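# Slide a drive sled into the rack's empty bay

## Task

Take a drive sled from the shelf and push it into the empty drive bay of the rack. It must sit the same way up as the neighbouring drives, with its front level with theirs. Then open the gripper and move the arm away. The sled must stay in place by itself, not only because the robot is holding it.

## Robot and tools

Robot: two arms, left_arm and right_arm, each with six joints and a parallel gripper. The left_arm is the robot's own left, on the +y side. Image left and right do not tell you which arm is which.

Scene frame: origin on the floor at the centre of the robot's foot, +x forward (the way the robot faces), +y to the robot's left, +z up, metres. Only the floor height is known. Each result prints a state line, left_arm: ... | right_arm: ..., giving each gripper's end_effector_position (m) and end_effector_quat_wxyz in this frame. That point lies between the finger pads, about 1 cm short of the fingertips. Printed positions can be off, more so when the arm reaches far. Gripper axes: fingers extend along its +z, and close and open along its y. The two arms can give different poses for the same joint angles.

Tool execute_actions, argument actions: a list holding one item or none. An empty list only reports the state. An item {"rows": [...], "steps": n} is a motion of n control steps (each 1/30 s, n from 1 to 15, default 15). rows holds 1 to 15 rows; row k is used on step k and the final row repeats for the remaining steps. An item with only {"steps": n} (n up to 300) is a wait: no new command, returns after n steps counted from the previous result. Optional pictures (true/false) controls whether the camera images come back; by default they do.

Each row is one flat list of 14 numbers covering both arms, always all 14 even if one arm stays put: left_arm waist, shoulder, elbow, wrist pitch, wrist yaw, wrist roll, opening, then right_arm in the same seven-number order. Joint values are absolute target angles in radians (the same scale as the Joint positions line), not offsets. Stated ranges for each arm: waist -2.880 to 2.880, shoulder 0.000 to 3.142, elbow 0.000 to 3.019, wrist pitch -1.693 to 1.571, wrist yaw -1.571 to 1.571, wrist roll -2.094 to 2.094. True limits may differ by up to 0.019 rad either way. A target more than 0.019 rad beyond a stated end, and farther out than the joint's last reported angle, gets the whole call refused, and nothing is sent. A target beyond the real end is clipped there, and a "joint sent to its limit" line may appear (possibly referring to an earlier action still running); no such line does not prove there is more room. Opening is an absolute value from -1 (closed) to +1 (fully open, 0.094 m pad gap).

Motion limits: per step, each joint's target is held within a fixed lead of its measured angle (rad): waist 0.264, shoulder 0.32, elbow 0.276, wrist pitch 0.33, wrist yaw 0.186, wrist roll 0.522. If an arm's targets would move its gripper over 70 mm from where it is, all its targets are pulled back toward the measured angles. So large moves need several calls. The arms keep heading for the last row sent while you think or wait, until everything has nearly stopped or some step is HELD; after that, only a new action moves them further. Fingers that were opening or closing finish doing so.

Result lines: Joint positions and Joint velocities, one block per arm, six joints (rad, rad/s) then pad gap (m, m/s). grip_measured is finger opening on the same -1..1 scale you command; each gripper reads up to about 1 mm off, by a fixed amount. Away from the ends, fingers go to the commanded grip_measured value, so to hold a part keep commanding below its grip_measured reading: about 0.03 below grips firmly, less grips gently. Pad force tops out around 50-62 N (lower on some grippers, much lower on parts under ~2 mm thick), with a brief harder spike on contact. "joint command not followed" means a clearance check altered or blocked some joint targets on some steps; the rest of the row was still applied. HELD marks steps where your row, or part of it, was not sent. Joint torques are listed in joint order without the gripper; they include offsets, scale errors, friction and noise, so read them cautiously. MOTOR HOT appears from 85 °C; at 100 °C that arm's motors and gripper let go until cooled (OVER-TEMPERATURE FAULT), so avoid holding loads for long, including while thinking.

Tool zoom_image: camera ("cam_left_wrist" or "cam_right_wrist") and region [x0, y0, x1, y1] in pixels, top-left origin, at most 504x504. It enlarges part of that camera's latest image. Both cameras are 616x616 fisheye wrist views (approx. fx 178, fy 177, centre near 311, 306).

Tool finished_scene: argument scene, the number of the current scene. Its result gives the next task. Answering without any tool call ends everything.

Cautions: the simulation runs on while you compose replies, so plan short, purposeful calls. Something may briefly pull on a held part or shove loose items; grip firmly enough. Do not knock anything over or out of the work area, do not drop or slam the sled, avoid very hard pushes, and never let the two arms collide or press on each other. Move smoothly, and release and withdraw the gripper before finishing.

Each tool is called after "Request:" as name([rows], argument=value, ...), one row to a line, values as JSON.

## Session

Request:
execute_actions(actions=[])

Scene clock: 0.00 s of 5400.00 s.
left_arm: end_effector_position=(+0.3684, +0.1755, +1.0582) grip_measured=+0.057 end_effector_quat_wxyz=(+0.122, -0.667, +0.733, -0.055) | right_arm: end_effector_position=(+0.3798, +0.0255, +0.9990) grip_measured=-0.988 end_effector_quat_wxyz=(+0.152, +0.357, +0.833, +0.396)
Joint positions: left_arm=[-2.382  1.735  0.666 -0.235 -0.214 -1.792  0.05 ] | right_arm=[ 2.641  2.206  0.66   0.87  -0.109  1.435  0.001]
Joint velocities: left_arm=[-0.005 -0.005 -0.012 -0.022  0.125  0.022 -0.   ] | right_arm=[-0.005  0.005 -0.017  0.002  0.007 -0.007  0.001]
Joint torques (N m, as the arm reports them, + toward a larger angle): no reading

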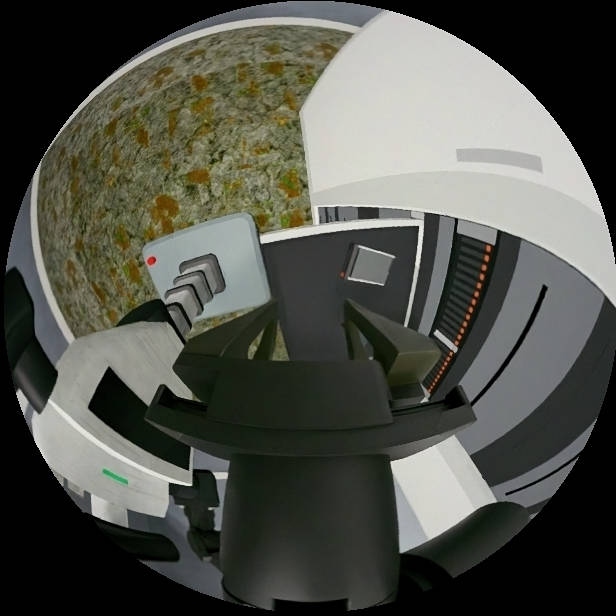

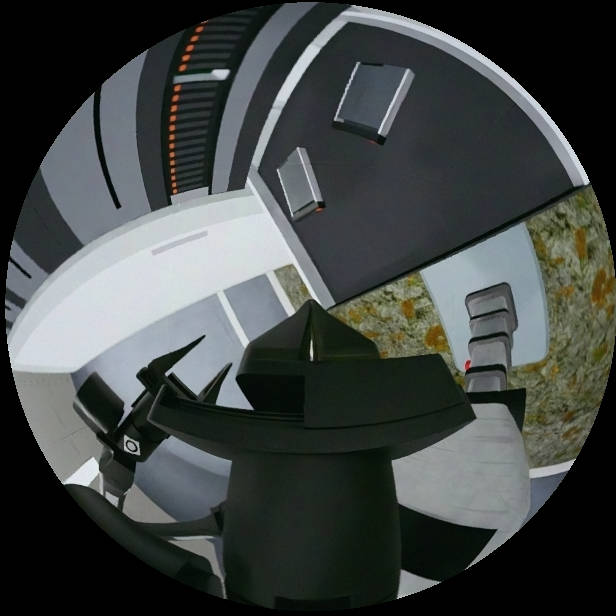

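Request:
execute_actions([
  {"rows":[[-2.182,1.735,0.666,-0.235,-0.214,-1.792,0.05,2.641,2.006,0.66,0.87,-0.109,1.435,-1]],"steps":15},
])

Request:
execute_actions([
  {"rows":[[-2.182,1.535,0.666,-0.235,-0.214,-1.792,0.05,2.641,2.006,0.86,0.87,-0.109,1.435,-1]],"steps":15},
], pictures=false)

Request:
execute_actions([
  {"rows":[[-2.182,1.535,0.866,-0.235,-0.214,-1.792,0.05,2.441,2.006,0.86,0.87,-0.109,1.435,-1]],"steps":15},
], pictures=false)

Request:
execute_actions([
  {"rows":[[-2.182,1.535,0.866,-0.035,-0.214,-1.792,0.05,2.441,2.006,0.86,0.67,-0.109,1.435,-1]],"steps":15},
])

Scene clock: 29.50 s of 5400.00 s.
left_arm: end_effector_position=(+0.3809, +0.2568, +1.0549) grip_measured=+0.053 end_effector_quat_wxyz=(+0.130, -0.737, +0.662, -0.035) | right_arm: end_effector_position=(+0.4270, +0.0495, +1.1106) grip_measured=-0.988 end_effector_quat_wxyz=(+0.207, +0.333, +0.786, +0.478)
Joint positions: left_arm=[-2.177  1.735  0.666 -0.235 -0.216 -1.792  0.049] | right_arm=[ 2.641  1.982  0.66   0.871 -0.109  1.435  0.001]
Joint velocities: left_arm=[-0.044  0.015 -0.007 -0.007  0.037 -0.037 -0.   ] | right_arm=[-0.015  0.171  0.022  0.007  0.037  0.007 -0.   ]
Joint torques (N m, as the arm reports them, + toward a larger angle): left_arm=[ -0.9  -11.09   3.68   0.9   -0.16   0.  ] | right_arm=[  1.55 -10.94   3.29   1.76  -0.05  -0.05]
Steps of this call (steps 1 to 90: nothing new was sent; then 26.00 s passed at rest; steps 91 to 105: all 15 steps of this action). Readings (joint positions):
91: left_arm=[-2.369 1.735 0.666 -0.235 -0.208 -1.792] | right_arm=[2.641 2.196 0.659 0.868 -0.109 1.435]
92: left_arm=[-2.338 1.735 0.666 -0.235 -0.207 -1.792] | right_arm=[2.641 2.176 0.654 0.863 -0.109 1.435]
94: left_arm=[-2.248 1.735 0.666 -0.235 -0.210 -1.792] | right_arm=[2.641 2.109 0.651 0.862 -0.109 1.435]
98: left_arm=[-2.150 1.735 0.666 -0.235 -0.216 -1.792] | right_arm=[2.641 1.981 0.656 0.867 -0.109 1.435]
105: the state above

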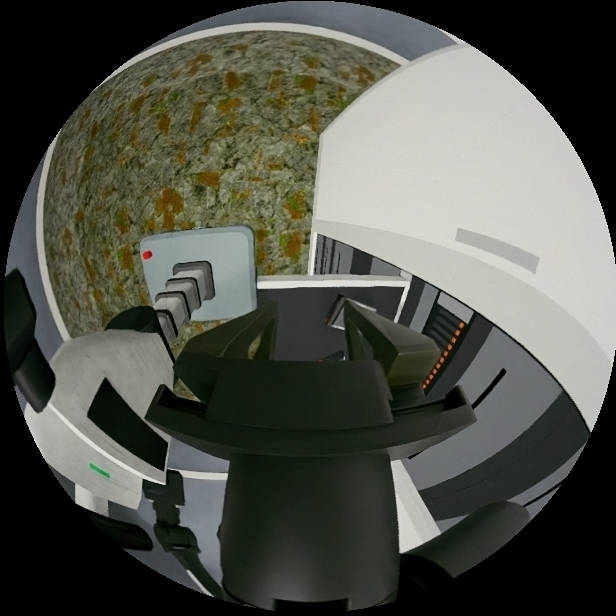

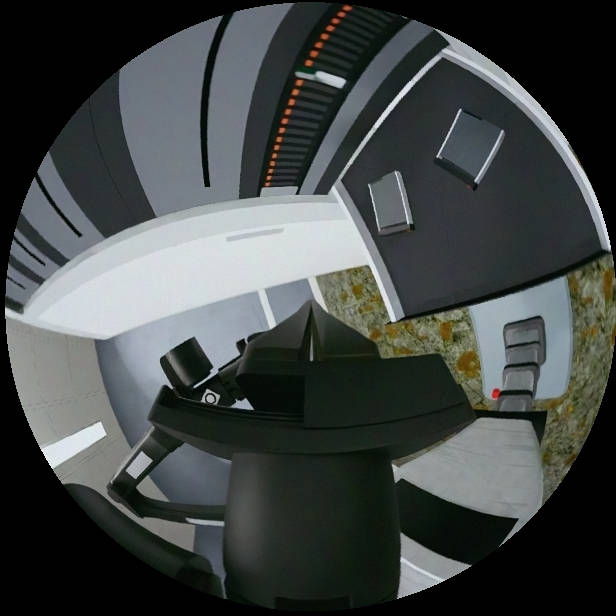

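Scene clock: 30.00 s of 5400.00 s.
left_arm: end_effector_position=(+0.4139, +0.2549, +1.1307) grip_measured=+0.053 end_effector_quat_wxyz=(+0.183, -0.735, +0.643, -0.115) | right_arm: end_effector_position=(+0.5034, +0.0975, +1.1719) grip_measured=-0.988 end_effector_quat_wxyz=(+0.252, +0.311, +0.739, +0.542)
Joint positions: left_arm=[-2.177  1.528  0.654 -0.235 -0.215 -1.792  0.049] | right_arm=[ 2.641  1.994  0.862  0.866 -0.109  1.435  0.001]
Joint velocities: left_arm=[ 0.005  0.142 -0.002  0.002 -0.007  0.022  0.002] | right_arm=[-0.015 -0.005  0.007 -0.017 -0.051  0.007 -0.   ]
Joint torques (N m, as the arm reports them, + toward a larger angle): left_arm=[-0.9  -9.76  5.74  1.31 -0.21  0.01] | right_arm=[  1.9  -12.94   5.21   2.06  -0.05  -0.06]
Steps of this call (steps 1 to 15: all 15 steps of this action). Readings (joint positions):
1: left_arm=[-2.177 1.724 0.665 -0.235 -0.215 -1.792] | right_arm=[2.641 1.988 0.670 0.869 -0.109 1.435]
2: left_arm=[-2.177 1.698 0.658 -0.235 -0.215 -1.792] | right_arm=[2.641 1.997 0.690 0.866 -0.109 1.435]
4: left_arm=[-2.177 1.622 0.652 -0.235 -0.215 -1.792] | right_arm=[2.641 2.009 0.753 0.866 -0.109 1.435]
8: left_arm=[-2.177 1.507 0.654 -0.235 -0.215 -1.792] | right_arm=[2.641 2.004 0.854 0.866 -0.109 1.435]
15: the state above

Scene clock: 30.50 s of 5400.00 s.
left_arm: end_effector_position=(+0.5077, +0.2444, +1.1969) grip_measured=+0.053 end_effector_quat_wxyz=(+0.230, -0.726, +0.620, -0.187) | right_arm: end_effector_position=(+0.5741, -0.0255, +1.1634) grip_measured=-0.988 end_effector_quat_wxyz=(+0.311, +0.392, +0.705, +0.503)
Joint positions: left_arm=[-2.177  1.538  0.847 -0.237 -0.215 -1.792  0.049] | right_arm=[ 2.418  1.994  0.862  0.866 -0.106  1.435  0.001]
Joint velocities: left_arm=[-0.005 -0.005  0.012  0.002 -0.007  0.022 -0.   ] | right_arm=[ 0.21  -0.005 -0.017  0.002 -0.051  0.022 -0.   ]
Joint torques (N m, as the arm reports them, + toward a larger angle): left_arm=[ -1.04 -12.21   7.35   1.49  -0.19   0.04] | right_arm=[  2.01 -13.07   4.9    2.01  -0.19  -0.07]
Steps of this call (steps 1 to 15: all 15 steps of this action). Readings (joint positions):
1: left_arm=[-2.177 1.532 0.661 -0.236 -0.215 -1.792] | right_arm=[2.633 1.994 0.862 0.866 -0.113 1.435]
2: left_arm=[-2.177 1.537 0.673 -0.237 -0.215 -1.792] | right_arm=[2.620 1.994 0.862 0.866 -0.114 1.435]
4: left_arm=[-2.177 1.544 0.715 -0.237 -0.215 -1.792] | right_arm=[2.567 1.994 0.862 0.866 -0.114 1.435]
8: left_arm=[-2.177 1.545 0.813 -0.237 -0.215 -1.792] | right_arm=[2.438 1.994 0.862 0.866 -0.108 1.435]
15: the state above

Scene clock: 31.00 s of 5400.00 s.
left_arm: end_effector_position=(+0.5402, +0.2409, +1.2218) grip_measured=+0.053 end_effector_quat_wxyz=(+0.275, -0.712, +0.593, -0.257) | right_arm: end_effector_position=(+0.5499, -0.0161, +1.1208) grip_measured=-0.988 end_effector_quat_wxyz=(+0.253, +0.411, +0.753, +0.447)
Joint positions: left_arm=[-2.177  1.54   0.844 -0.056 -0.215 -1.792  0.049] | right_arm=[ 2.443  1.997  0.863  0.677 -0.107  1.435  0.001]
Joint velocities: left_arm=[ 0.005 -0.005 -0.022 -0.002  0.051  0.051 -0.001] | right_arm=[-0.005 -0.015 -0.007  0.012  0.007 -0.051 -0.   ]
Joint torques (N m, as the arm reports them, + toward a larger angle): left_arm=[ -1.08 -12.62   7.72   2.66  -0.16   0.04] | right_arm=[  1.35 -12.94   4.73   1.46  -0.14  -0.06]
Steps of this call (steps 1 to 15: all 15 steps of this action). Readings (joint positions):
1: left_arm=[-2.177 1.538 0.845 -0.198 -0.215 -1.792] | right_arm=[2.426 1.992 0.862 0.826 -0.106 1.435]
2: left_arm=[-2.177 1.541 0.843 -0.147 -0.215 -1.792] | right_arm=[2.432 1.989 0.864 0.771 -0.107 1.435]
4: left_arm=[-2.177 1.540 0.844 -0.082 -0.215 -1.792] | right_arm=[2.441 1.992 0.863 0.707 -0.107 1.435]
8: left_arm=[-2.177 1.540 0.844 -0.058 -0.215 -1.792] | right_arm=[2.443 1.997 0.863 0.678 -0.107 1.435]
15: the state above

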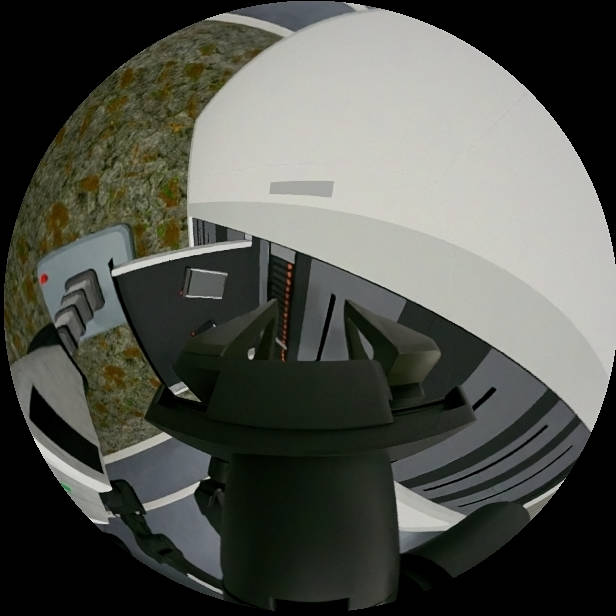

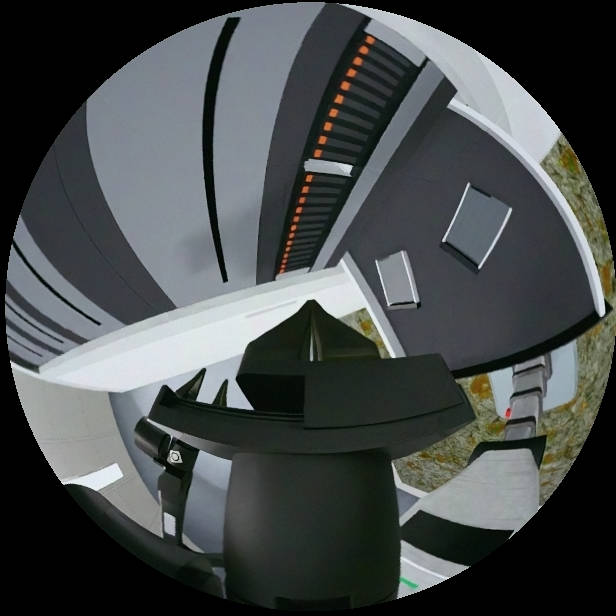

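Request:
execute_actions([
  {"rows":[[-2.13,1.735,0.666,-0.5,0,-1.57,1,1.3,1.6,0.6,0,0,0,-1]],"steps":15},
], pictures=false)

Request:
execute_actions([
  {"steps":45},
])

Scene clock: 66.93 s of 5400.00 s.
left_arm: end_effector_position=(+0.2976, +0.2443, +1.0361) grip_measured=+1.000 end_effector_quat_wxyz=(-0.045, -0.685, +0.727, +0.026) | right_arm: end_effector_position=(+0.4547, -0.3691, +1.1270) grip_measured=-0.988 end_effector_quat_wxyz=(+0.291, +0.415, +0.857, +0.089)
Joint positions: left_arm=[-2.136  1.763  0.645 -0.49  -0.004 -1.614  0.094] | right_arm=[ 1.845  1.599  0.642  0.074 -0.006  0.707  0.001]
Joint velocities: left_arm=[ 0.015  0.161 -0.139 -0.164 -0.022  0.183  0.   ] | right_arm=[-1.714 -0.093 -0.046 -0.422  0.022 -1.692 -0.001]
Joint torques (N m, as the arm reports them, + toward a larger angle): left_arm=[ -0.5  -13.29   4.75   0.57   0.06   0.13] | right_arm=[ 1.37 -8.81  3.93  0.72  0.15 -0.06]
Steps of this call (steps 1 to 15: the robot went on to your last target; steps 16 to 90: nothing new was sent; then 32.43 s passed at rest; steps 91 to 105: all 15 steps of this action). Readings (joint positions):
91: left_arm=[-2.176 1.542 0.840 -0.074 -0.186 -1.782] | right_arm=[2.438 1.986 0.854 0.651 -0.092 1.403]
92: left_arm=[-2.174 1.544 0.835 -0.101 -0.155 -1.771] | right_arm=[2.427 1.962 0.832 0.609 -0.076 1.365]
94: left_arm=[-2.171 1.561 0.811 -0.162 -0.105 -1.750] | right_arm=[2.382 1.891 0.769 0.520 -0.051 1.287]
98: left_arm=[-2.164 1.629 0.749 -0.309 -0.037 -1.704] | right_arm=[2.227 1.730 0.681 0.311 -0.020 1.102]
105: the state above

Scene clock: 68.43 s of 5400.00 s.
left_arm: end_effector_position=(+0.2996, +0.2444, +1.0403) grip_measured=+1.000 end_effector_quat_wxyz=(-0.043, -0.675, +0.737, +0.021) | right_arm: end_effector_position=(+0.3157, -0.5784, +1.1077) grip_measured=-0.988 end_effector_quat_wxyz=(+0.236, +0.350, +0.901, -0.100)
Joint positions: left_arm=[-2.135  1.748  0.644 -0.495 -0.003 -1.583  0.094] | right_arm=[1.3   1.598 0.608 0.006 0.001 0.011 0.001]
Joint velocities: left_arm=[-0.015 -0.005 -0.007 -0.017  0.037  0.022  0.   ] | right_arm=[-0.005 -0.015 -0.017  0.002 -0.007 -0.051 -0.   ]
Joint torques (N m, as the arm reports them, + toward a larger angle): left_arm=[ -0.03 -11.46   4.4    0.12   0.04   0.11] | right_arm=[ 0.26 -8.23  4.76  0.82 -0.08 -0.08]
Steps of this call (steps 1 to 45: the robot went on to your last target). Readings (joint positions):
1: left_arm=[-2.135 1.766 0.643 -0.494 -0.004 -1.608] | right_arm=[1.785 1.598 0.641 0.061 -0.005 0.646]
2: left_arm=[-2.135 1.766 0.643 -0.495 -0.004 -1.603] | right_arm=[1.725 1.598 0.640 0.051 -0.005 0.585]
4: left_arm=[-2.135 1.759 0.644 -0.495 -0.003 -1.596] | right_arm=[1.602 1.598 0.637 0.036 -0.004 0.461]
8: left_arm=[-2.135 1.749 0.644 -0.495 -0.003 -1.588] | right_arm=[1.356 1.598 0.631 0.019 -0.000 0.235]
45: the state above
All arms were judged still, so your last target was given up. Only a new action makes them travel on or press farther. Fingers that are still opening or closing keep moving.

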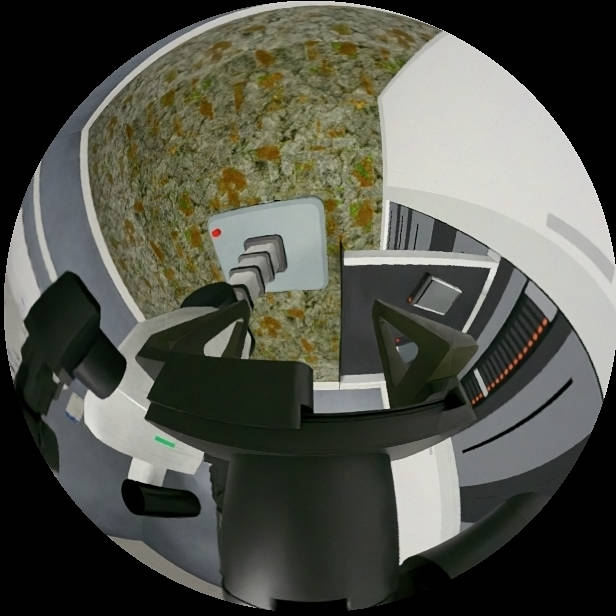

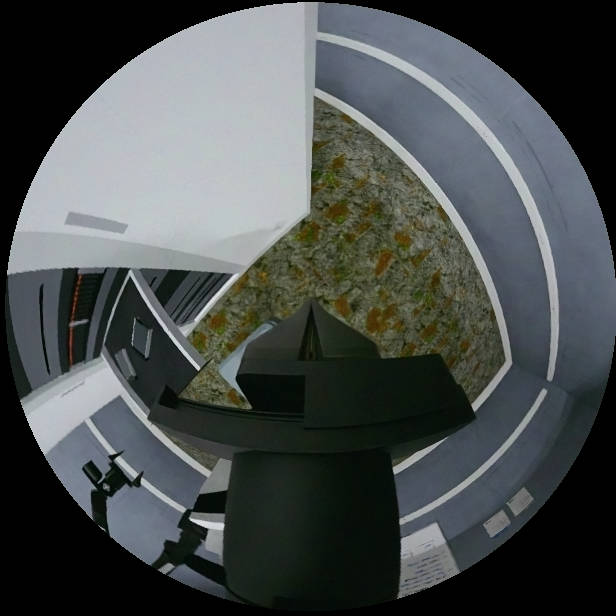

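Request:
execute_actions([
  {"rows":[[-2.135,2.1,0.644,-0.145,0,-1.58,1,1.3,1.6,0.6,0,0,0,-1]],"steps":15},
], pictures=false)

Request:
execute_actions([
  {"steps":20},
])

Scene clock: 86.70 s of 5400.00 s.
left_arm: end_effector_position=(+0.2587, +0.2440, +0.9280) grip_measured=+1.000 end_effector_quat_wxyz=(-0.063, -0.673, +0.736, +0.043) | right_arm: end_effector_position=(+0.3157, -0.5784, +1.1077) grip_measured=-0.988 end_effector_quat_wxyz=(+0.236, +0.350, +0.901, -0.100)
Joint positions: left_arm=[-2.135  2.129  0.632 -0.161 -0.002 -1.583  0.094] | right_arm=[1.3   1.598 0.608 0.006 0.001 0.01  0.001]
Joint velocities: left_arm=[-0.005 -0.239  0.046  0.056 -0.022  0.051  0.   ] | right_arm=[-0.005 -0.005 -0.017  0.002  0.007  0.007  0.   ]
Joint torques (N m, as the arm reports them, + toward a larger angle): left_arm=[ -0.51 -12.57   0.7    0.82   0.02   0.  ] | right_arm=[ 0.16 -8.35  4.82  0.89 -0.08 -0.09]
Steps of this call (steps 1 to 90: nothing new was sent; then 14.77 s passed at rest; steps 91 to 105: all 15 steps of this action). Readings (joint positions):
91: left_arm=[-2.135 1.765 0.641 -0.449 -0.003 -1.583] | right_arm=[1.300 1.598 0.608 0.006 0.001 0.011]
92: left_arm=[-2.135 1.804 0.643 -0.374 -0.003 -1.583] | right_arm=[1.300 1.598 0.608 0.006 0.001 0.011]
94: left_arm=[-2.135 1.923 0.658 -0.257 -0.003 -1.583] | right_arm=[1.300 1.598 0.608 0.006 0.001 0.011]
98: left_arm=[-2.135 2.131 0.657 -0.167 -0.002 -1.583] | right_arm=[1.300 1.598 0.608 0.006 0.001 0.010]
105: the state above

Scene clock: 87.37 s of 5400.00 s.
left_arm: end_effector_position=(+0.2741, +0.2427, +0.9331) grip_measured=+1.000 end_effector_quat_wxyz=(-0.050, -0.674, +0.736, +0.029) | right_arm: end_effector_position=(+0.3157, -0.5784, +1.1077) grip_measured=-0.988 end_effector_quat_wxyz=(+0.236, +0.350, +0.901, -0.100)
Joint positions: left_arm=[-2.135  2.108  0.642 -0.154 -0.002 -1.583  0.094] | right_arm=[1.3   1.598 0.608 0.006 0.001 0.01  0.001]
Joint velocities: left_arm=[ 0.005 -0.015  0.002 -0.007 -0.037 -0.037  0.   ] | right_arm=[-0.015 -0.005  0.017 -0.002  0.022 -0.037 -0.   ]
Joint torques (N m, as the arm reports them, + toward a larger angle): left_arm=[ -0.56 -12.54   0.65   0.8    0.02  -0.01] | right_arm=[ 0.18 -8.35  4.75  0.82 -0.08 -0.07]
Steps of this call (steps 1 to 20: the robot went on to your last target). Readings (joint positions):
1: left_arm=[-2.135 2.122 0.634 -0.159 -0.002 -1.583] | right_arm=[1.300 1.598 0.608 0.006 0.001 0.010]
2: left_arm=[-2.135 2.115 0.637 -0.157 -0.002 -1.583] | right_arm=[1.300 1.598 0.608 0.006 0.001 0.010]
4: left_arm=[-2.135 2.109 0.641 -0.155 -0.002 -1.583] | right_arm=[1.300 1.598 0.608 0.006 0.001 0.010]
8: left_arm=[-2.135 2.108 0.642 -0.154 -0.002 -1.583] | right_arm=[1.300 1.598 0.608 0.006 0.001 0.010]
20: the state above

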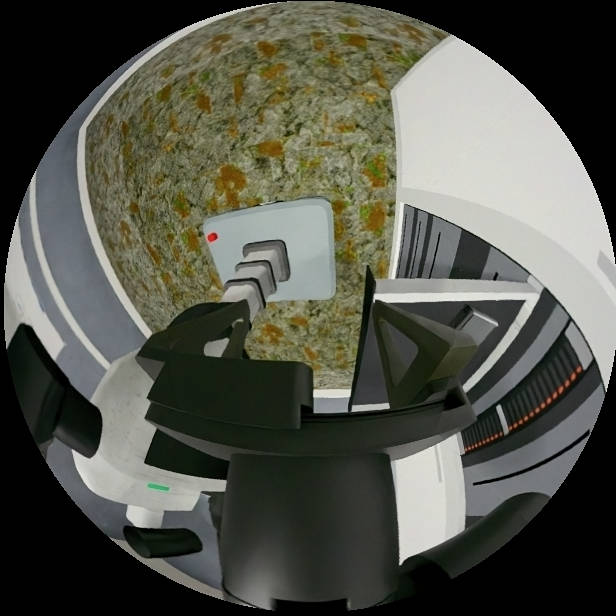

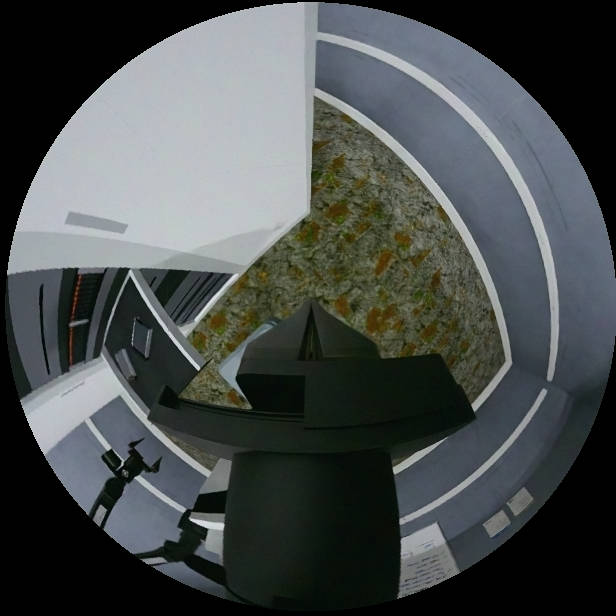

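Request:
execute_actions([
  {"rows":[[-1.5,1.7,0.65,-0.3,0,-1.58,1,2.33,2.1,0.93,0.5,0,0,1]],"steps":15},
], pictures=false)

Request:
execute_actions([
  {"steps":30},
], pictures=false)

Request:
execute_actions([
  {"rows":[[-1.5,1.7,0.65,-0.3,0,-1.58,1,2.33,2.445,0.93,0.715,0,0,1]],"steps":15},
], pictures=false)

Request:
execute_actions([
  {"steps":12},
])

Scene clock: 121.97 s of 5400.00 s.
left_arm: end_effector_position=(+0.3154, +0.4885, +1.0627) grip_measured=+1.000 end_effector_quat_wxyz=(+0.088, -0.875, +0.474, -0.043) | right_arm: end_effector_position=(+0.5534, -0.4259, +1.0378) grip_measured=+1.000 end_effector_quat_wxyz=(-0.376, -0.126, -0.917, +0.041)
Joint positions: left_arm=[-1.471  1.682  0.656 -0.277 -0.004 -1.583  0.094] | right_arm=[1.782 2.042 0.883 0.435 0.005 0.01  0.094]
Joint velocities: left_arm=[ 0.64  -0.034  0.002 -0.085 -0.051  0.051  0.   ] | right_arm=[1.284 0.366 0.061 0.252 0.051 0.007 0.   ]
Joint torques (N m, as the arm reports them, + toward a larger angle): left_arm=[-6.51 -8.92  3.49  0.23  0.08  0.04] | right_arm=[  1.59 -14.49   5.59   1.94  -0.17  -0.05]
Steps of this call (steps 1 to 15: the robot went on to your last target; steps 16 to 90: nothing new was sent; then 31.10 s passed at rest; steps 91 to 105: all 15 steps of this action). Readings (joint positions):
91: left_arm=[-2.126 2.097 0.642 -0.169 0.001 -1.583] | right_arm=[1.307 1.607 0.612 0.029 0.004 0.010]
92: left_arm=[-2.104 2.075 0.639 -0.191 0.002 -1.583] | right_arm=[1.323 1.630 0.624 0.068 0.005 0.010]
94: left_arm=[-2.033 2.004 0.636 -0.223 0.002 -1.583] | right_arm=[1.375 1.698 0.668 0.147 0.005 0.010]
98: left_arm=[-1.847 1.830 0.639 -0.253 0.002 -1.583] | right_arm=[1.503 1.858 0.782 0.303 0.005 0.010]
105: the state above

Scene clock: 122.97 s of 5400.00 s.
left_arm: end_effector_position=(+0.3150, +0.4753, +1.0572) grip_measured=+1.000 end_effector_quat_wxyz=(+0.075, -0.869, +0.487, -0.039) | right_arm: end_effector_position=(+0.5631, -0.1044, +1.0460) grip_measured=+1.000 end_effector_quat_wxyz=(-0.400, +0.118, -0.905, -0.083)
Joint positions: left_arm=[-1.498  1.694  0.653 -0.289 -0.002 -1.583  0.094] | right_arm=[ 2.324  2.079  0.911  0.49  -0.001  0.008  0.094]
Joint velocities: left_arm=[-0.005 -0.005 -0.012  0.007  0.037  0.022  0.   ] | right_arm=[-0.005 -0.005  0.002 -0.017  0.051 -0.007  0.   ]
Joint torques (N m, as the arm reports them, + toward a larger angle): left_arm=[ -0.14 -10.08   3.47   0.37  -0.03   0.03] | right_arm=[  1.67 -12.5    6.04   2.01  -0.02  -0.06]
Steps of this call (steps 1 to 30: the robot went on to your last target). Readings (joint positions):
1: left_arm=[-1.457 1.682 0.656 -0.281 -0.004 -1.583] | right_arm=[1.827 2.053 0.885 0.442 0.005 0.010]
2: left_arm=[-1.456 1.685 0.655 -0.284 -0.004 -1.583] | right_arm=[1.873 2.060 0.885 0.448 0.005 0.010]
4: left_arm=[-1.470 1.690 0.655 -0.287 -0.004 -1.583] | right_arm=[1.967 2.069 0.885 0.456 0.005 0.010]
8: left_arm=[-1.497 1.694 0.653 -0.289 -0.002 -1.583] | right_arm=[2.158 2.072 0.887 0.468 0.004 0.010]
30: the state above

Scene clock: 123.47 s of 5400.00 s.
left_arm: end_effector_position=(+0.3150, +0.4753, +1.0572) grip_measured=+1.000 end_effector_quat_wxyz=(+0.075, -0.869, +0.487, -0.039) | right_arm: end_effector_position=(+0.4702, -0.1225, +0.8649) grip_measured=+1.000 end_effector_quat_wxyz=(-0.308, +0.125, -0.940, -0.070)
Joint positions: left_arm=[-1.498  1.694  0.653 -0.289 -0.002 -1.583  0.094] | right_arm=[ 2.324  2.486  0.919  0.691 -0.001  0.008  0.094]
Joint velocities: left_arm=[-0.015 -0.005 -0.017  0.007 -0.081 -0.007  0.   ] | right_arm=[-0.024 -0.005 -0.051 -0.002 -0.066 -0.022  0.   ]
Joint torques (N m, as the arm reports them, + toward a larger angle): left_arm=[ -0.23 -10.21   3.52   0.34  -0.04   0.03] | right_arm=[  2.09 -17.02   1.55   2.37  -0.01  -0.06]
Steps of this call (steps 1 to 15: all 15 steps of this action). Readings (joint positions):
1: left_arm=[-1.498 1.694 0.653 -0.289 -0.002 -1.583] | right_arm=[2.324 2.091 0.911 0.515 -0.001 0.008]
2: left_arm=[-1.498 1.694 0.653 -0.289 -0.002 -1.583] | right_arm=[2.324 2.113 0.916 0.557 -0.001 0.008]
4: left_arm=[-1.498 1.694 0.653 -0.289 -0.002 -1.583] | right_arm=[2.324 2.177 0.929 0.610 -0.001 0.008]
8: left_arm=[-1.498 1.694 0.653 -0.289 -0.002 -1.583] | right_arm=[2.324 2.332 0.933 0.675 -0.001 0.008]
15: the state above

Scene clock: 123.87 s of 5400.00 s.
left_arm: end_effector_position=(+0.3150, +0.4753, +1.0572) grip_measured=+1.000 end_effector_quat_wxyz=(+0.075, -0.869, +0.487, -0.039) | right_arm: end_effector_position=(+0.4924, -0.1172, +0.8893) grip_measured=+1.000 end_effector_quat_wxyz=(-0.337, +0.123, -0.930, -0.074)
Joint positions: left_arm=[-1.498  1.694  0.653 -0.289 -0.002 -1.583  0.094] | right_arm=[ 2.324  2.442  0.922  0.705 -0.001  0.008  0.094]
Joint velocities: left_arm=[-0.024  0.005  0.002  0.007 -0.007 -0.037  0.   ] | right_arm=[-0.005 -0.015 -0.012 -0.022 -0.022  0.007  0.   ]
Joint torques (N m, as the arm reports them, + toward a larger angle): left_arm=[ -0.21 -10.21   3.52   0.34  -0.03   0.02] | right_arm=[  1.95 -13.72   1.81   1.85  -0.01  -0.05]
Steps of this call (steps 1 to 12: the robot went on to your last target). Readings (joint positions):
1: left_arm=[-1.498 1.694 0.653 -0.289 -0.002 -1.583] | right_arm=[2.324 2.484 0.919 0.692 -0.001 0.008]
2: left_arm=[-1.498 1.694 0.653 -0.289 -0.002 -1.583] | right_arm=[2.324 2.479 0.919 0.695 -0.001 0.008]
4: left_arm=[-1.498 1.694 0.653 -0.289 -0.002 -1.583] | right_arm=[2.324 2.465 0.919 0.699 -0.001 0.008]
8: left_arm=[-1.498 1.694 0.653 -0.289 -0.002 -1.583] | right_arm=[2.324 2.444 0.920 0.705 -0.001 0.008]
12: the state above

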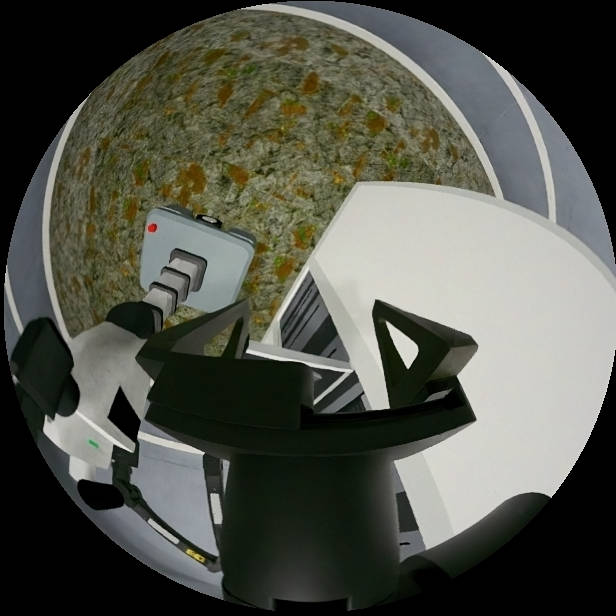

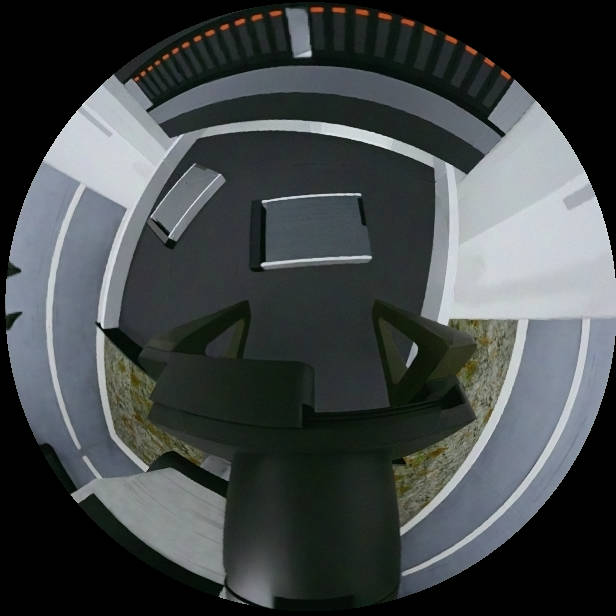

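Request:
execute_actions([
  {"rows":[[-1.9,2.1,0.89,0.6,0,0,1,1.5,1.9,0.7,0.3,0,0,1]],"steps":15},
], pictures=false)

Request:
execute_actions([
  {"steps":25},
], pictures=false)

Request:
execute_actions([
  {"rows":[[-2.385,2.2,0.89,0.7,0,0,1,1.3,1.7,0.6,0.1,0,0,1]],"steps":15},
], pictures=false)

Request:
execute_actions([
  {"steps":10},
], pictures=false)

Request:
execute_actions([
  {"rows":[[-2.385,2.3,0.89,0.77,0,0,1,1.3,1.7,0.6,0.1,0,0,1],[-2.385,2.4,0.89,0.85,0,0,1,1.3,1.7,0.6,0.1,0,0,1],[-2.385,2.4,0.89,0.85,0,0,1,1.3,1.7,0.6,0.1,0,0,1],[-2.385,2.4,0.89,0.85,0,0,1,1.3,1.7,0.6,0.1,0,0,1],[-2.385,2.535,0.89,0.945,0,0,1,1.3,1.7,0.6,0.1,0,0,1]],"steps":15},
])

Scene clock: 161.13 s of 5400.00 s.
left_arm: end_effector_position=(+0.5550, +0.3394, +1.0056) grip_measured=+1.000 end_effector_quat_wxyz=(+0.362, -0.348, +0.858, -0.112) | right_arm: end_effector_position=(+0.4886, -0.4253, +1.0533) grip_measured=+1.000 end_effector_quat_wxyz=(-0.331, -0.139, -0.933, +0.038)
Joint positions: left_arm=[-1.924  2.126  0.865  0.534  0.001 -0.648  0.094] | right_arm=[ 1.75   1.903  0.738  0.343 -0.004  0.008  0.094]
Joint velocities: left_arm=[-0.308 -0.015  0.105  0.701  0.007  2.821  0.   ] | right_arm=[-1.597 -0.513  0.002 -0.076  0.051  0.051  0.   ]
Joint torques (N m, as the arm reports them, + toward a larger angle): left_arm=[  3.73 -18.21   4.26   2.52  -0.11   0.05] | right_arm=[ 1.07 -7.67  2.2   0.55  0.03  0.  ]
Steps of this call (steps 1 to 30: the robot went on to your last target; steps 31 to 90: nothing new was sent; then 33.77 s passed at rest; steps 91 to 105: all 15 steps of this action). Readings (joint positions):
91: left_arm=[-1.506 1.704 0.656 -0.266 -0.005 -1.551] | right_arm=[2.317 2.430 0.914 0.675 -0.003 0.008]
92: left_arm=[-1.523 1.728 0.668 -0.228 -0.006 -1.513] | right_arm=[2.304 2.403 0.893 0.623 -0.004 0.008]
94: left_arm=[-1.579 1.804 0.710 -0.144 -0.006 -1.433] | right_arm=[2.251 2.325 0.832 0.528 -0.004 0.008]
98: left_arm=[-1.721 1.970 0.799 0.054 -0.006 -1.250] | right_arm=[2.096 2.145 0.751 0.409 -0.004 0.008]
105: the state above

Scene clock: 161.97 s of 5400.00 s.
left_arm: end_effector_position=(+0.5675, +0.3533, +1.0220) grip_measured=+1.000 end_effector_quat_wxyz=(+0.408, -0.072, +0.910, +0.013) | right_arm: end_effector_position=(+0.4182, -0.5347, +1.0463) grip_measured=+1.000 end_effector_quat_wxyz=(-0.296, -0.253, -0.917, +0.082)
Joint positions: left_arm=[-1.904  2.113  0.87   0.58   0.001 -0.016  0.094] | right_arm=[1.503 1.887 0.706 0.305 0.001 0.008 0.094]
Joint velocities: left_arm=[-0.015 -0.005  0.007 -0.017 -0.022 -0.022  0.   ] | right_arm=[-0.005 -0.005  0.012 -0.002  0.066  0.007  0.   ]
Joint torques (N m, as the arm reports them, + toward a larger angle): left_arm=[ -0.22 -17.32   4.34   2.78  -0.08   0.14] | right_arm=[-0.14 -9.95  3.24  1.08 -0.07 -0.06]
Steps of this call (steps 1 to 25: the robot went on to your last target). Readings (joint positions):
1: left_arm=[-1.930 2.124 0.868 0.553 0.001 -0.549] | right_arm=[1.695 1.888 0.738 0.341 -0.004 0.008]
2: left_arm=[-1.931 2.121 0.869 0.565 0.001 -0.449] | right_arm=[1.640 1.878 0.738 0.337 -0.004 0.008]
4: left_arm=[-1.924 2.115 0.870 0.576 0.001 -0.291] | right_arm=[1.537 1.873 0.736 0.326 -0.000 0.008]
8: left_arm=[-1.907 2.113 0.870 0.580 0.001 -0.126] | right_arm=[1.445 1.878 0.715 0.311 0.005 0.008]
25: the state above

Scene clock: 162.47 s of 5400.00 s.
left_arm: end_effector_position=(+0.5240, +0.0565, +1.0068) grip_measured=+1.000 end_effector_quat_wxyz=(+0.410, +0.154, +0.892, -0.107) | right_arm: end_effector_position=(+0.3150, -0.5825, +1.0827) grip_measured=+1.000 end_effector_quat_wxyz=(+0.240, +0.351, +0.899, -0.103)
Joint positions: left_arm=[-2.415  2.194  0.871  0.675  0.003 -0.013  0.094] | right_arm=[1.293 1.684 0.603 0.107 0.002 0.008 0.094]
Joint velocities: left_arm=[-0.64   0.024 -0.022  0.032 -0.022 -0.066  0.   ] | right_arm=[ 0.083  0.024 -0.022 -0.027 -0.066  0.022  0.   ]
Joint torques (N m, as the arm reports them, + toward a larger angle): left_arm=[  5.12 -15.64   4.02   2.94  -0.14   0.1 ] | right_arm=[-0.68 -7.77  4.4   1.06 -0.08 -0.05]
Steps of this call (steps 1 to 15: all 15 steps of this action). Readings (joint positions):
1: left_arm=[-1.912 2.116 0.870 0.589 -0.002 -0.016] | right_arm=[1.494 1.876 0.702 0.278 -0.003 0.008]
2: left_arm=[-1.926 2.121 0.870 0.602 -0.003 -0.016] | right_arm=[1.475 1.853 0.688 0.236 -0.004 0.008]
4: left_arm=[-1.979 2.134 0.870 0.622 -0.004 -0.016] | right_arm=[1.405 1.784 0.644 0.166 -0.004 0.008]
8: left_arm=[-2.134 2.163 0.870 0.641 -0.004 -0.016] | right_arm=[1.273 1.684 0.603 0.111 0.003 0.008]
15: the state above

Scene clock: 162.80 s of 5400.00 s.
left_arm: end_effector_position=(+0.5307, +0.0740, +1.0055) grip_measured=+1.000 end_effector_quat_wxyz=(+0.412, +0.141, +0.895, -0.100) | right_arm: end_effector_position=(+0.3159, -0.5814, +1.0826) grip_measured=+1.000 end_effector_quat_wxyz=(+0.240, +0.350, +0.900, -0.103)
Joint positions: left_arm=[-2.384  2.195  0.871  0.678  0.002 -0.011  0.094] | right_arm=[1.297 1.685 0.603 0.107 0.002 0.008 0.094]
Joint velocities: left_arm=[ 0.083 -0.005 -0.002  0.002 -0.022  0.037  0.   ] | right_arm=[ 0.015 -0.015 -0.007  0.002 -0.11   0.037  0.   ]
Joint torques (N m, as the arm reports them, + toward a larger angle): left_arm=[ -1.67 -15.59   4.03   2.94  -0.09   0.09] | right_arm=[ 0.67 -8.01  4.35  0.72 -0.1  -0.05]
Steps of this call (steps 1 to 10: the robot went on to your last target). Readings (joint positions):
1: left_arm=[-2.431 2.195 0.871 0.675 0.003 -0.012] | right_arm=[1.296 1.685 0.603 0.107 0.002 0.008]
2: left_arm=[-2.437 2.195 0.871 0.676 0.004 -0.011] | right_arm=[1.297 1.685 0.603 0.107 0.002 0.008]
4: left_arm=[-2.430 2.195 0.871 0.677 0.004 -0.011] | right_arm=[1.297 1.685 0.603 0.107 0.002 0.008]
8: left_arm=[-2.394 2.195 0.871 0.678 0.002 -0.011] | right_arm=[1.297 1.685 0.603 0.107 0.002 0.008]
10: the state above

Scene clock: 163.30 s of 5400.00 s.
left_arm: end_effector_position=(+0.4330, +0.1015, +0.8465) grip_measured=+1.000 end_effector_quat_wxyz=(+0.339, +0.147, +0.925, -0.087) | right_arm: end_effector_position=(+0.3159, -0.5814, +1.0826) grip_measured=+1.000 end_effector_quat_wxyz=(+0.240, +0.350, +0.900, -0.103)
Joint positions: left_arm=[-2.382  2.591  0.874  0.91   0.002 -0.011  0.094] | right_arm=[1.297 1.685 0.603 0.107 0.002 0.008 0.094]
Joint velocities: left_arm=[-0.005 -0.122 -0.012  0.081 -0.022 -0.037  0.   ] | right_arm=[-0.015 -0.005 -0.007  0.002 -0.022  0.066  0.   ]
Joint torques (N m, as the arm reports them, + toward a larger angle): left_arm=[ -1.37 -19.25   0.95   3.16  -0.08   0.1 ] | right_arm=[ 0.47 -7.85  4.41  0.79 -0.1  -0.07]
Steps of this call (steps 1 to 15: all 15 steps of this action). Readings (joint positions):
1: left_arm=[-2.382 2.203 0.871 0.695 0.002 -0.011] | right_arm=[1.297 1.685 0.603 0.107 0.002 0.008]
2: left_arm=[-2.382 2.224 0.875 0.738 0.002 -0.011] | right_arm=[1.297 1.685 0.603 0.107 0.002 0.008]
4: left_arm=[-2.382 2.292 0.894 0.806 0.002 -0.011] | right_arm=[1.297 1.685 0.603 0.107 0.002 0.008]
8: left_arm=[-2.382 2.463 0.903 0.895 0.002 -0.011] | right_arm=[1.297 1.685 0.603 0.107 0.002 0.008]
15: the state above

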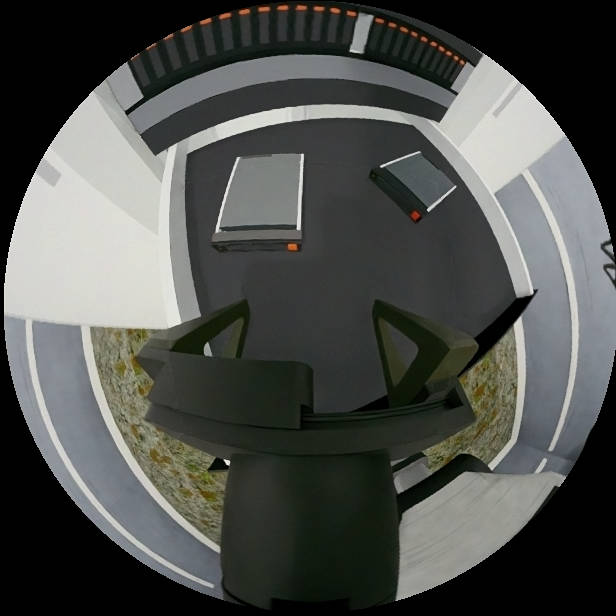

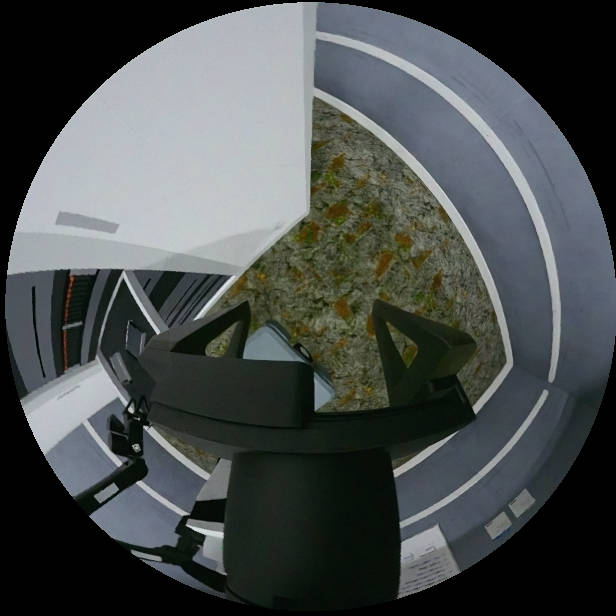

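Request:
execute_actions([
  {"rows":[[-2.28,2.535,0.89,0.945,0,0,1,1.3,1.7,0.6,0.1,0,0,1]],"steps":15},
])

Scene clock: 174.27 s of 5400.00 s.
left_arm: end_effector_position=(+0.4797, +0.1484, +0.8701) grip_measured=+1.000 end_effector_quat_wxyz=(+0.378, +0.094, +0.919, -0.068) | right_arm: end_effector_position=(+0.3159, -0.5814, +1.0826) grip_measured=+1.000 end_effector_quat_wxyz=(+0.240, +0.350, +0.900, -0.103)
Joint positions: left_arm=[-2.271  2.544  0.888  0.927  0.    -0.011  0.094] | right_arm=[1.297 1.685 0.603 0.107 0.002 0.008 0.094]
Joint velocities: left_arm=[-0.024 -0.005  0.007  0.007  0.037  0.007  0.   ] | right_arm=[ 0.005 -0.005 -0.012  0.017  0.037  0.007  0.   ]
Joint torques (N m, as the arm reports them, + toward a larger angle): left_arm=[ -1.2  -16.27   0.51   2.71  -0.03   0.09] | right_arm=[ 0.43 -8.12  4.33  0.87 -0.11 -0.04]
Steps of this call (steps 1 to 30: the robot went on to your last target; steps 31 to 90: nothing new was sent; then 7.47 s passed at rest; steps 91 to 105: all 15 steps of this action). Readings (joint positions):
91: left_arm=[-2.375 2.544 0.888 0.927 0.003 -0.011] | right_arm=[1.297 1.685 0.603 0.107 0.002 0.008]
92: left_arm=[-2.364 2.544 0.888 0.927 0.003 -0.011] | right_arm=[1.297 1.685 0.603 0.107 0.002 0.008]
94: left_arm=[-2.325 2.544 0.888 0.927 0.003 -0.011] | right_arm=[1.297 1.685 0.603 0.107 0.002 0.008]
98: left_arm=[-2.267 2.544 0.888 0.927 0.000 -0.011] | right_arm=[1.297 1.685 0.603 0.107 0.002 0.008]
105: the state above

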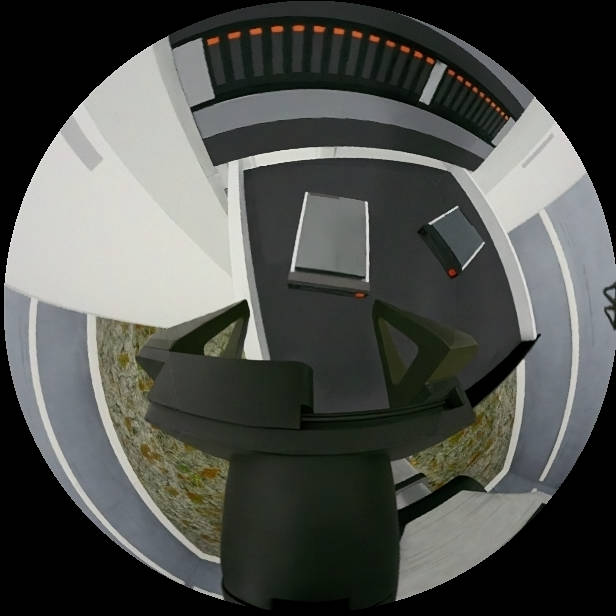

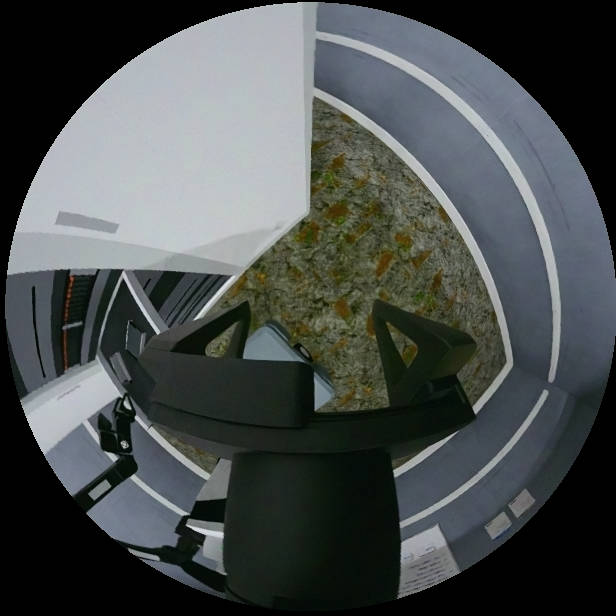

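Request:
execute_actions([
  {"rows":[[-2.305,2.615,1.048,0.867,0,0,1,1.3,1.7,0.6,0.1,0,0,1]],"steps":15},
])

Scene clock: 187.70 s of 5400.00 s.
left_arm: end_effector_position=(+0.5295, +0.1178, +0.8541) grip_measured=+1.000 end_effector_quat_wxyz=(+0.402, +0.110, +0.906, -0.075) | right_arm: end_effector_position=(+0.3159, -0.5814, +1.0826) grip_measured=+1.000 end_effector_quat_wxyz=(+0.240, +0.350, +0.900, -0.103)
Joint positions: left_arm=[-2.301  2.607  1.053  0.878 -0.002 -0.001  0.094] | right_arm=[1.297 1.685 0.603 0.107 0.002 0.008 0.094]
Joint velocities: left_arm=[-0.005  0.005 -0.002 -0.012 -0.007  0.007  0.   ] | right_arm=[-0.005 -0.015 -0.002 -0.007 -0.081  0.066  0.   ]
Joint torques (N m, as the arm reports them, + toward a larger angle): left_arm=[ -1.44 -16.93   0.74   1.45   0.13  -0.01] | right_arm=[ 0.57 -7.82  4.4   0.83 -0.11 -0.05]
Steps of this call (steps 1 to 15: the robot went on to your last target; steps 16 to 90: nothing new was sent; then 9.93 s passed at rest; steps 91 to 105: all 15 steps of this action). Readings (joint positions):
91: left_arm=[-2.273 2.549 0.903 0.916 0.000 -0.011] | right_arm=[1.297 1.685 0.603 0.107 0.002 0.008]
92: left_arm=[-2.277 2.560 0.928 0.910 -0.011 -0.001] | right_arm=[1.297 1.685 0.603 0.107 0.002 0.008]
94: left_arm=[-2.286 2.581 0.996 0.893 -0.005 -0.001] | right_arm=[1.297 1.685 0.603 0.107 0.002 0.008]
98: left_arm=[-2.300 2.603 1.057 0.882 -0.002 -0.001] | right_arm=[1.297 1.685 0.603 0.107 0.002 0.008]
105: the state above

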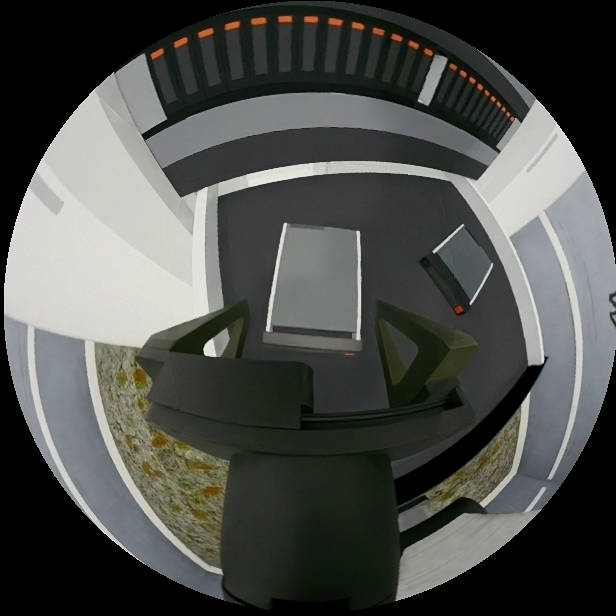

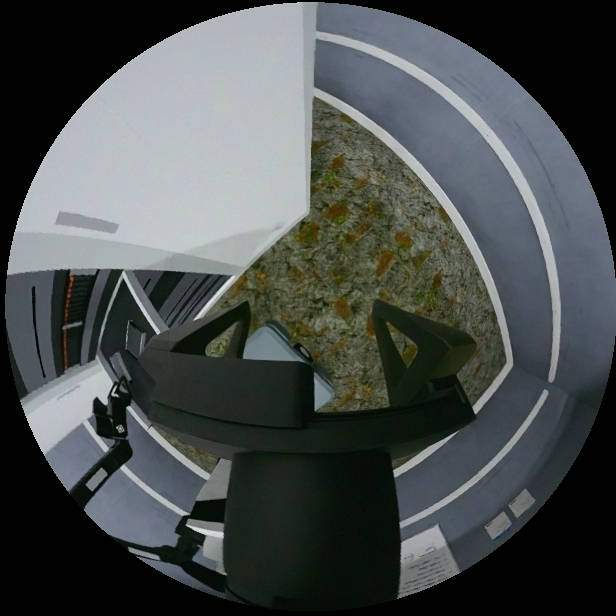

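Request:
execute_actions([
  {"rows":[[-2.305,2.673,1.09,0.883,0,0,1,1.3,1.7,0.6,0.1,0,0,1]],"steps":15},
])

Scene clock: 194.37 s of 5400.00 s.
left_arm: end_effector_position=(+0.5312, +0.1136, +0.8449) grip_measured=+1.000 end_effector_quat_wxyz=(+0.404, +0.117, +0.904, -0.073) | right_arm: end_effector_position=(+0.3159, -0.5814, +1.0826) grip_measured=+1.000 end_effector_quat_wxyz=(+0.240, +0.350, +0.900, -0.103)
Joint positions: left_arm=[-2.307  2.634  1.078  0.884 -0.004  0.01   0.094] | right_arm=[1.297 1.685 0.603 0.107 0.002 0.008 0.094]
Joint velocities: left_arm=[-0.005 -0.015  0.012 -0.012 -0.022 -0.022  0.   ] | right_arm=[ 0.005 -0.015  0.012 -0.002  0.037 -0.037  0.   ]
Joint torques (N m, as the arm reports them, + toward a larger angle): left_arm=[ -0.85 -14.     1.88   1.85   0.18  -0.14] | right_arm=[ 0.5  -7.78  4.4   0.79 -0.11 -0.03]
Steps of this call (steps 1 to 15: the robot went on to your last target; steps 16 to 90: nothing new was sent; then 3.17 s passed at rest; steps 91 to 105: all 15 steps of this action). Readings (joint positions):
91: left_arm=[-2.301 2.611 1.056 0.878 -0.002 -0.001] | right_arm=[1.297 1.685 0.603 0.107 0.002 0.008]
92: left_arm=[-2.301 2.619 1.065 0.878 -0.002 -0.001] | right_arm=[1.297 1.685 0.603 0.107 0.002 0.008]
94: left_arm=[-2.305 2.631 1.075 0.884 -0.004 0.009] | right_arm=[1.297 1.685 0.603 0.107 0.002 0.008]
98: left_arm=[-2.307 2.634 1.078 0.884 -0.004 0.010] | right_arm=[1.297 1.685 0.603 0.107 0.002 0.008]
105: the state above

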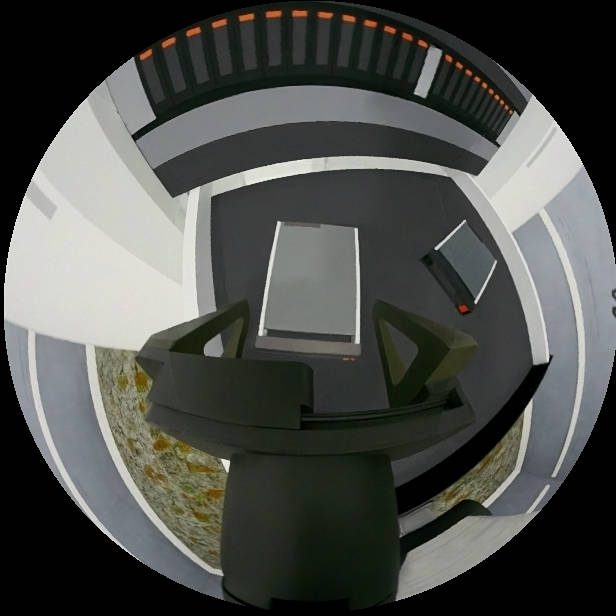

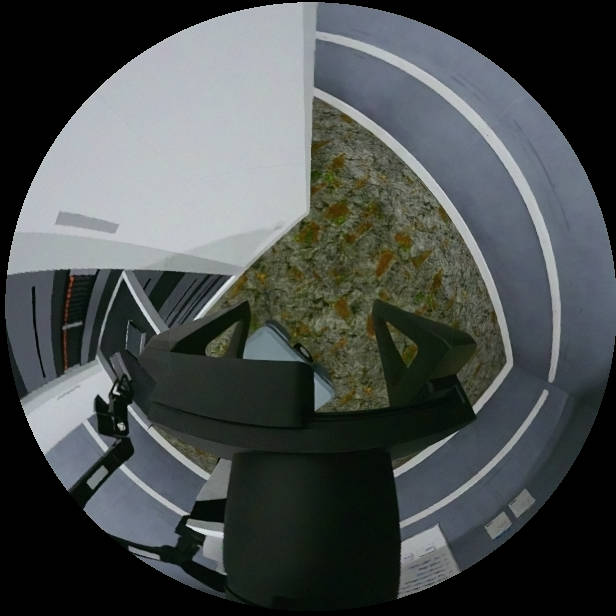

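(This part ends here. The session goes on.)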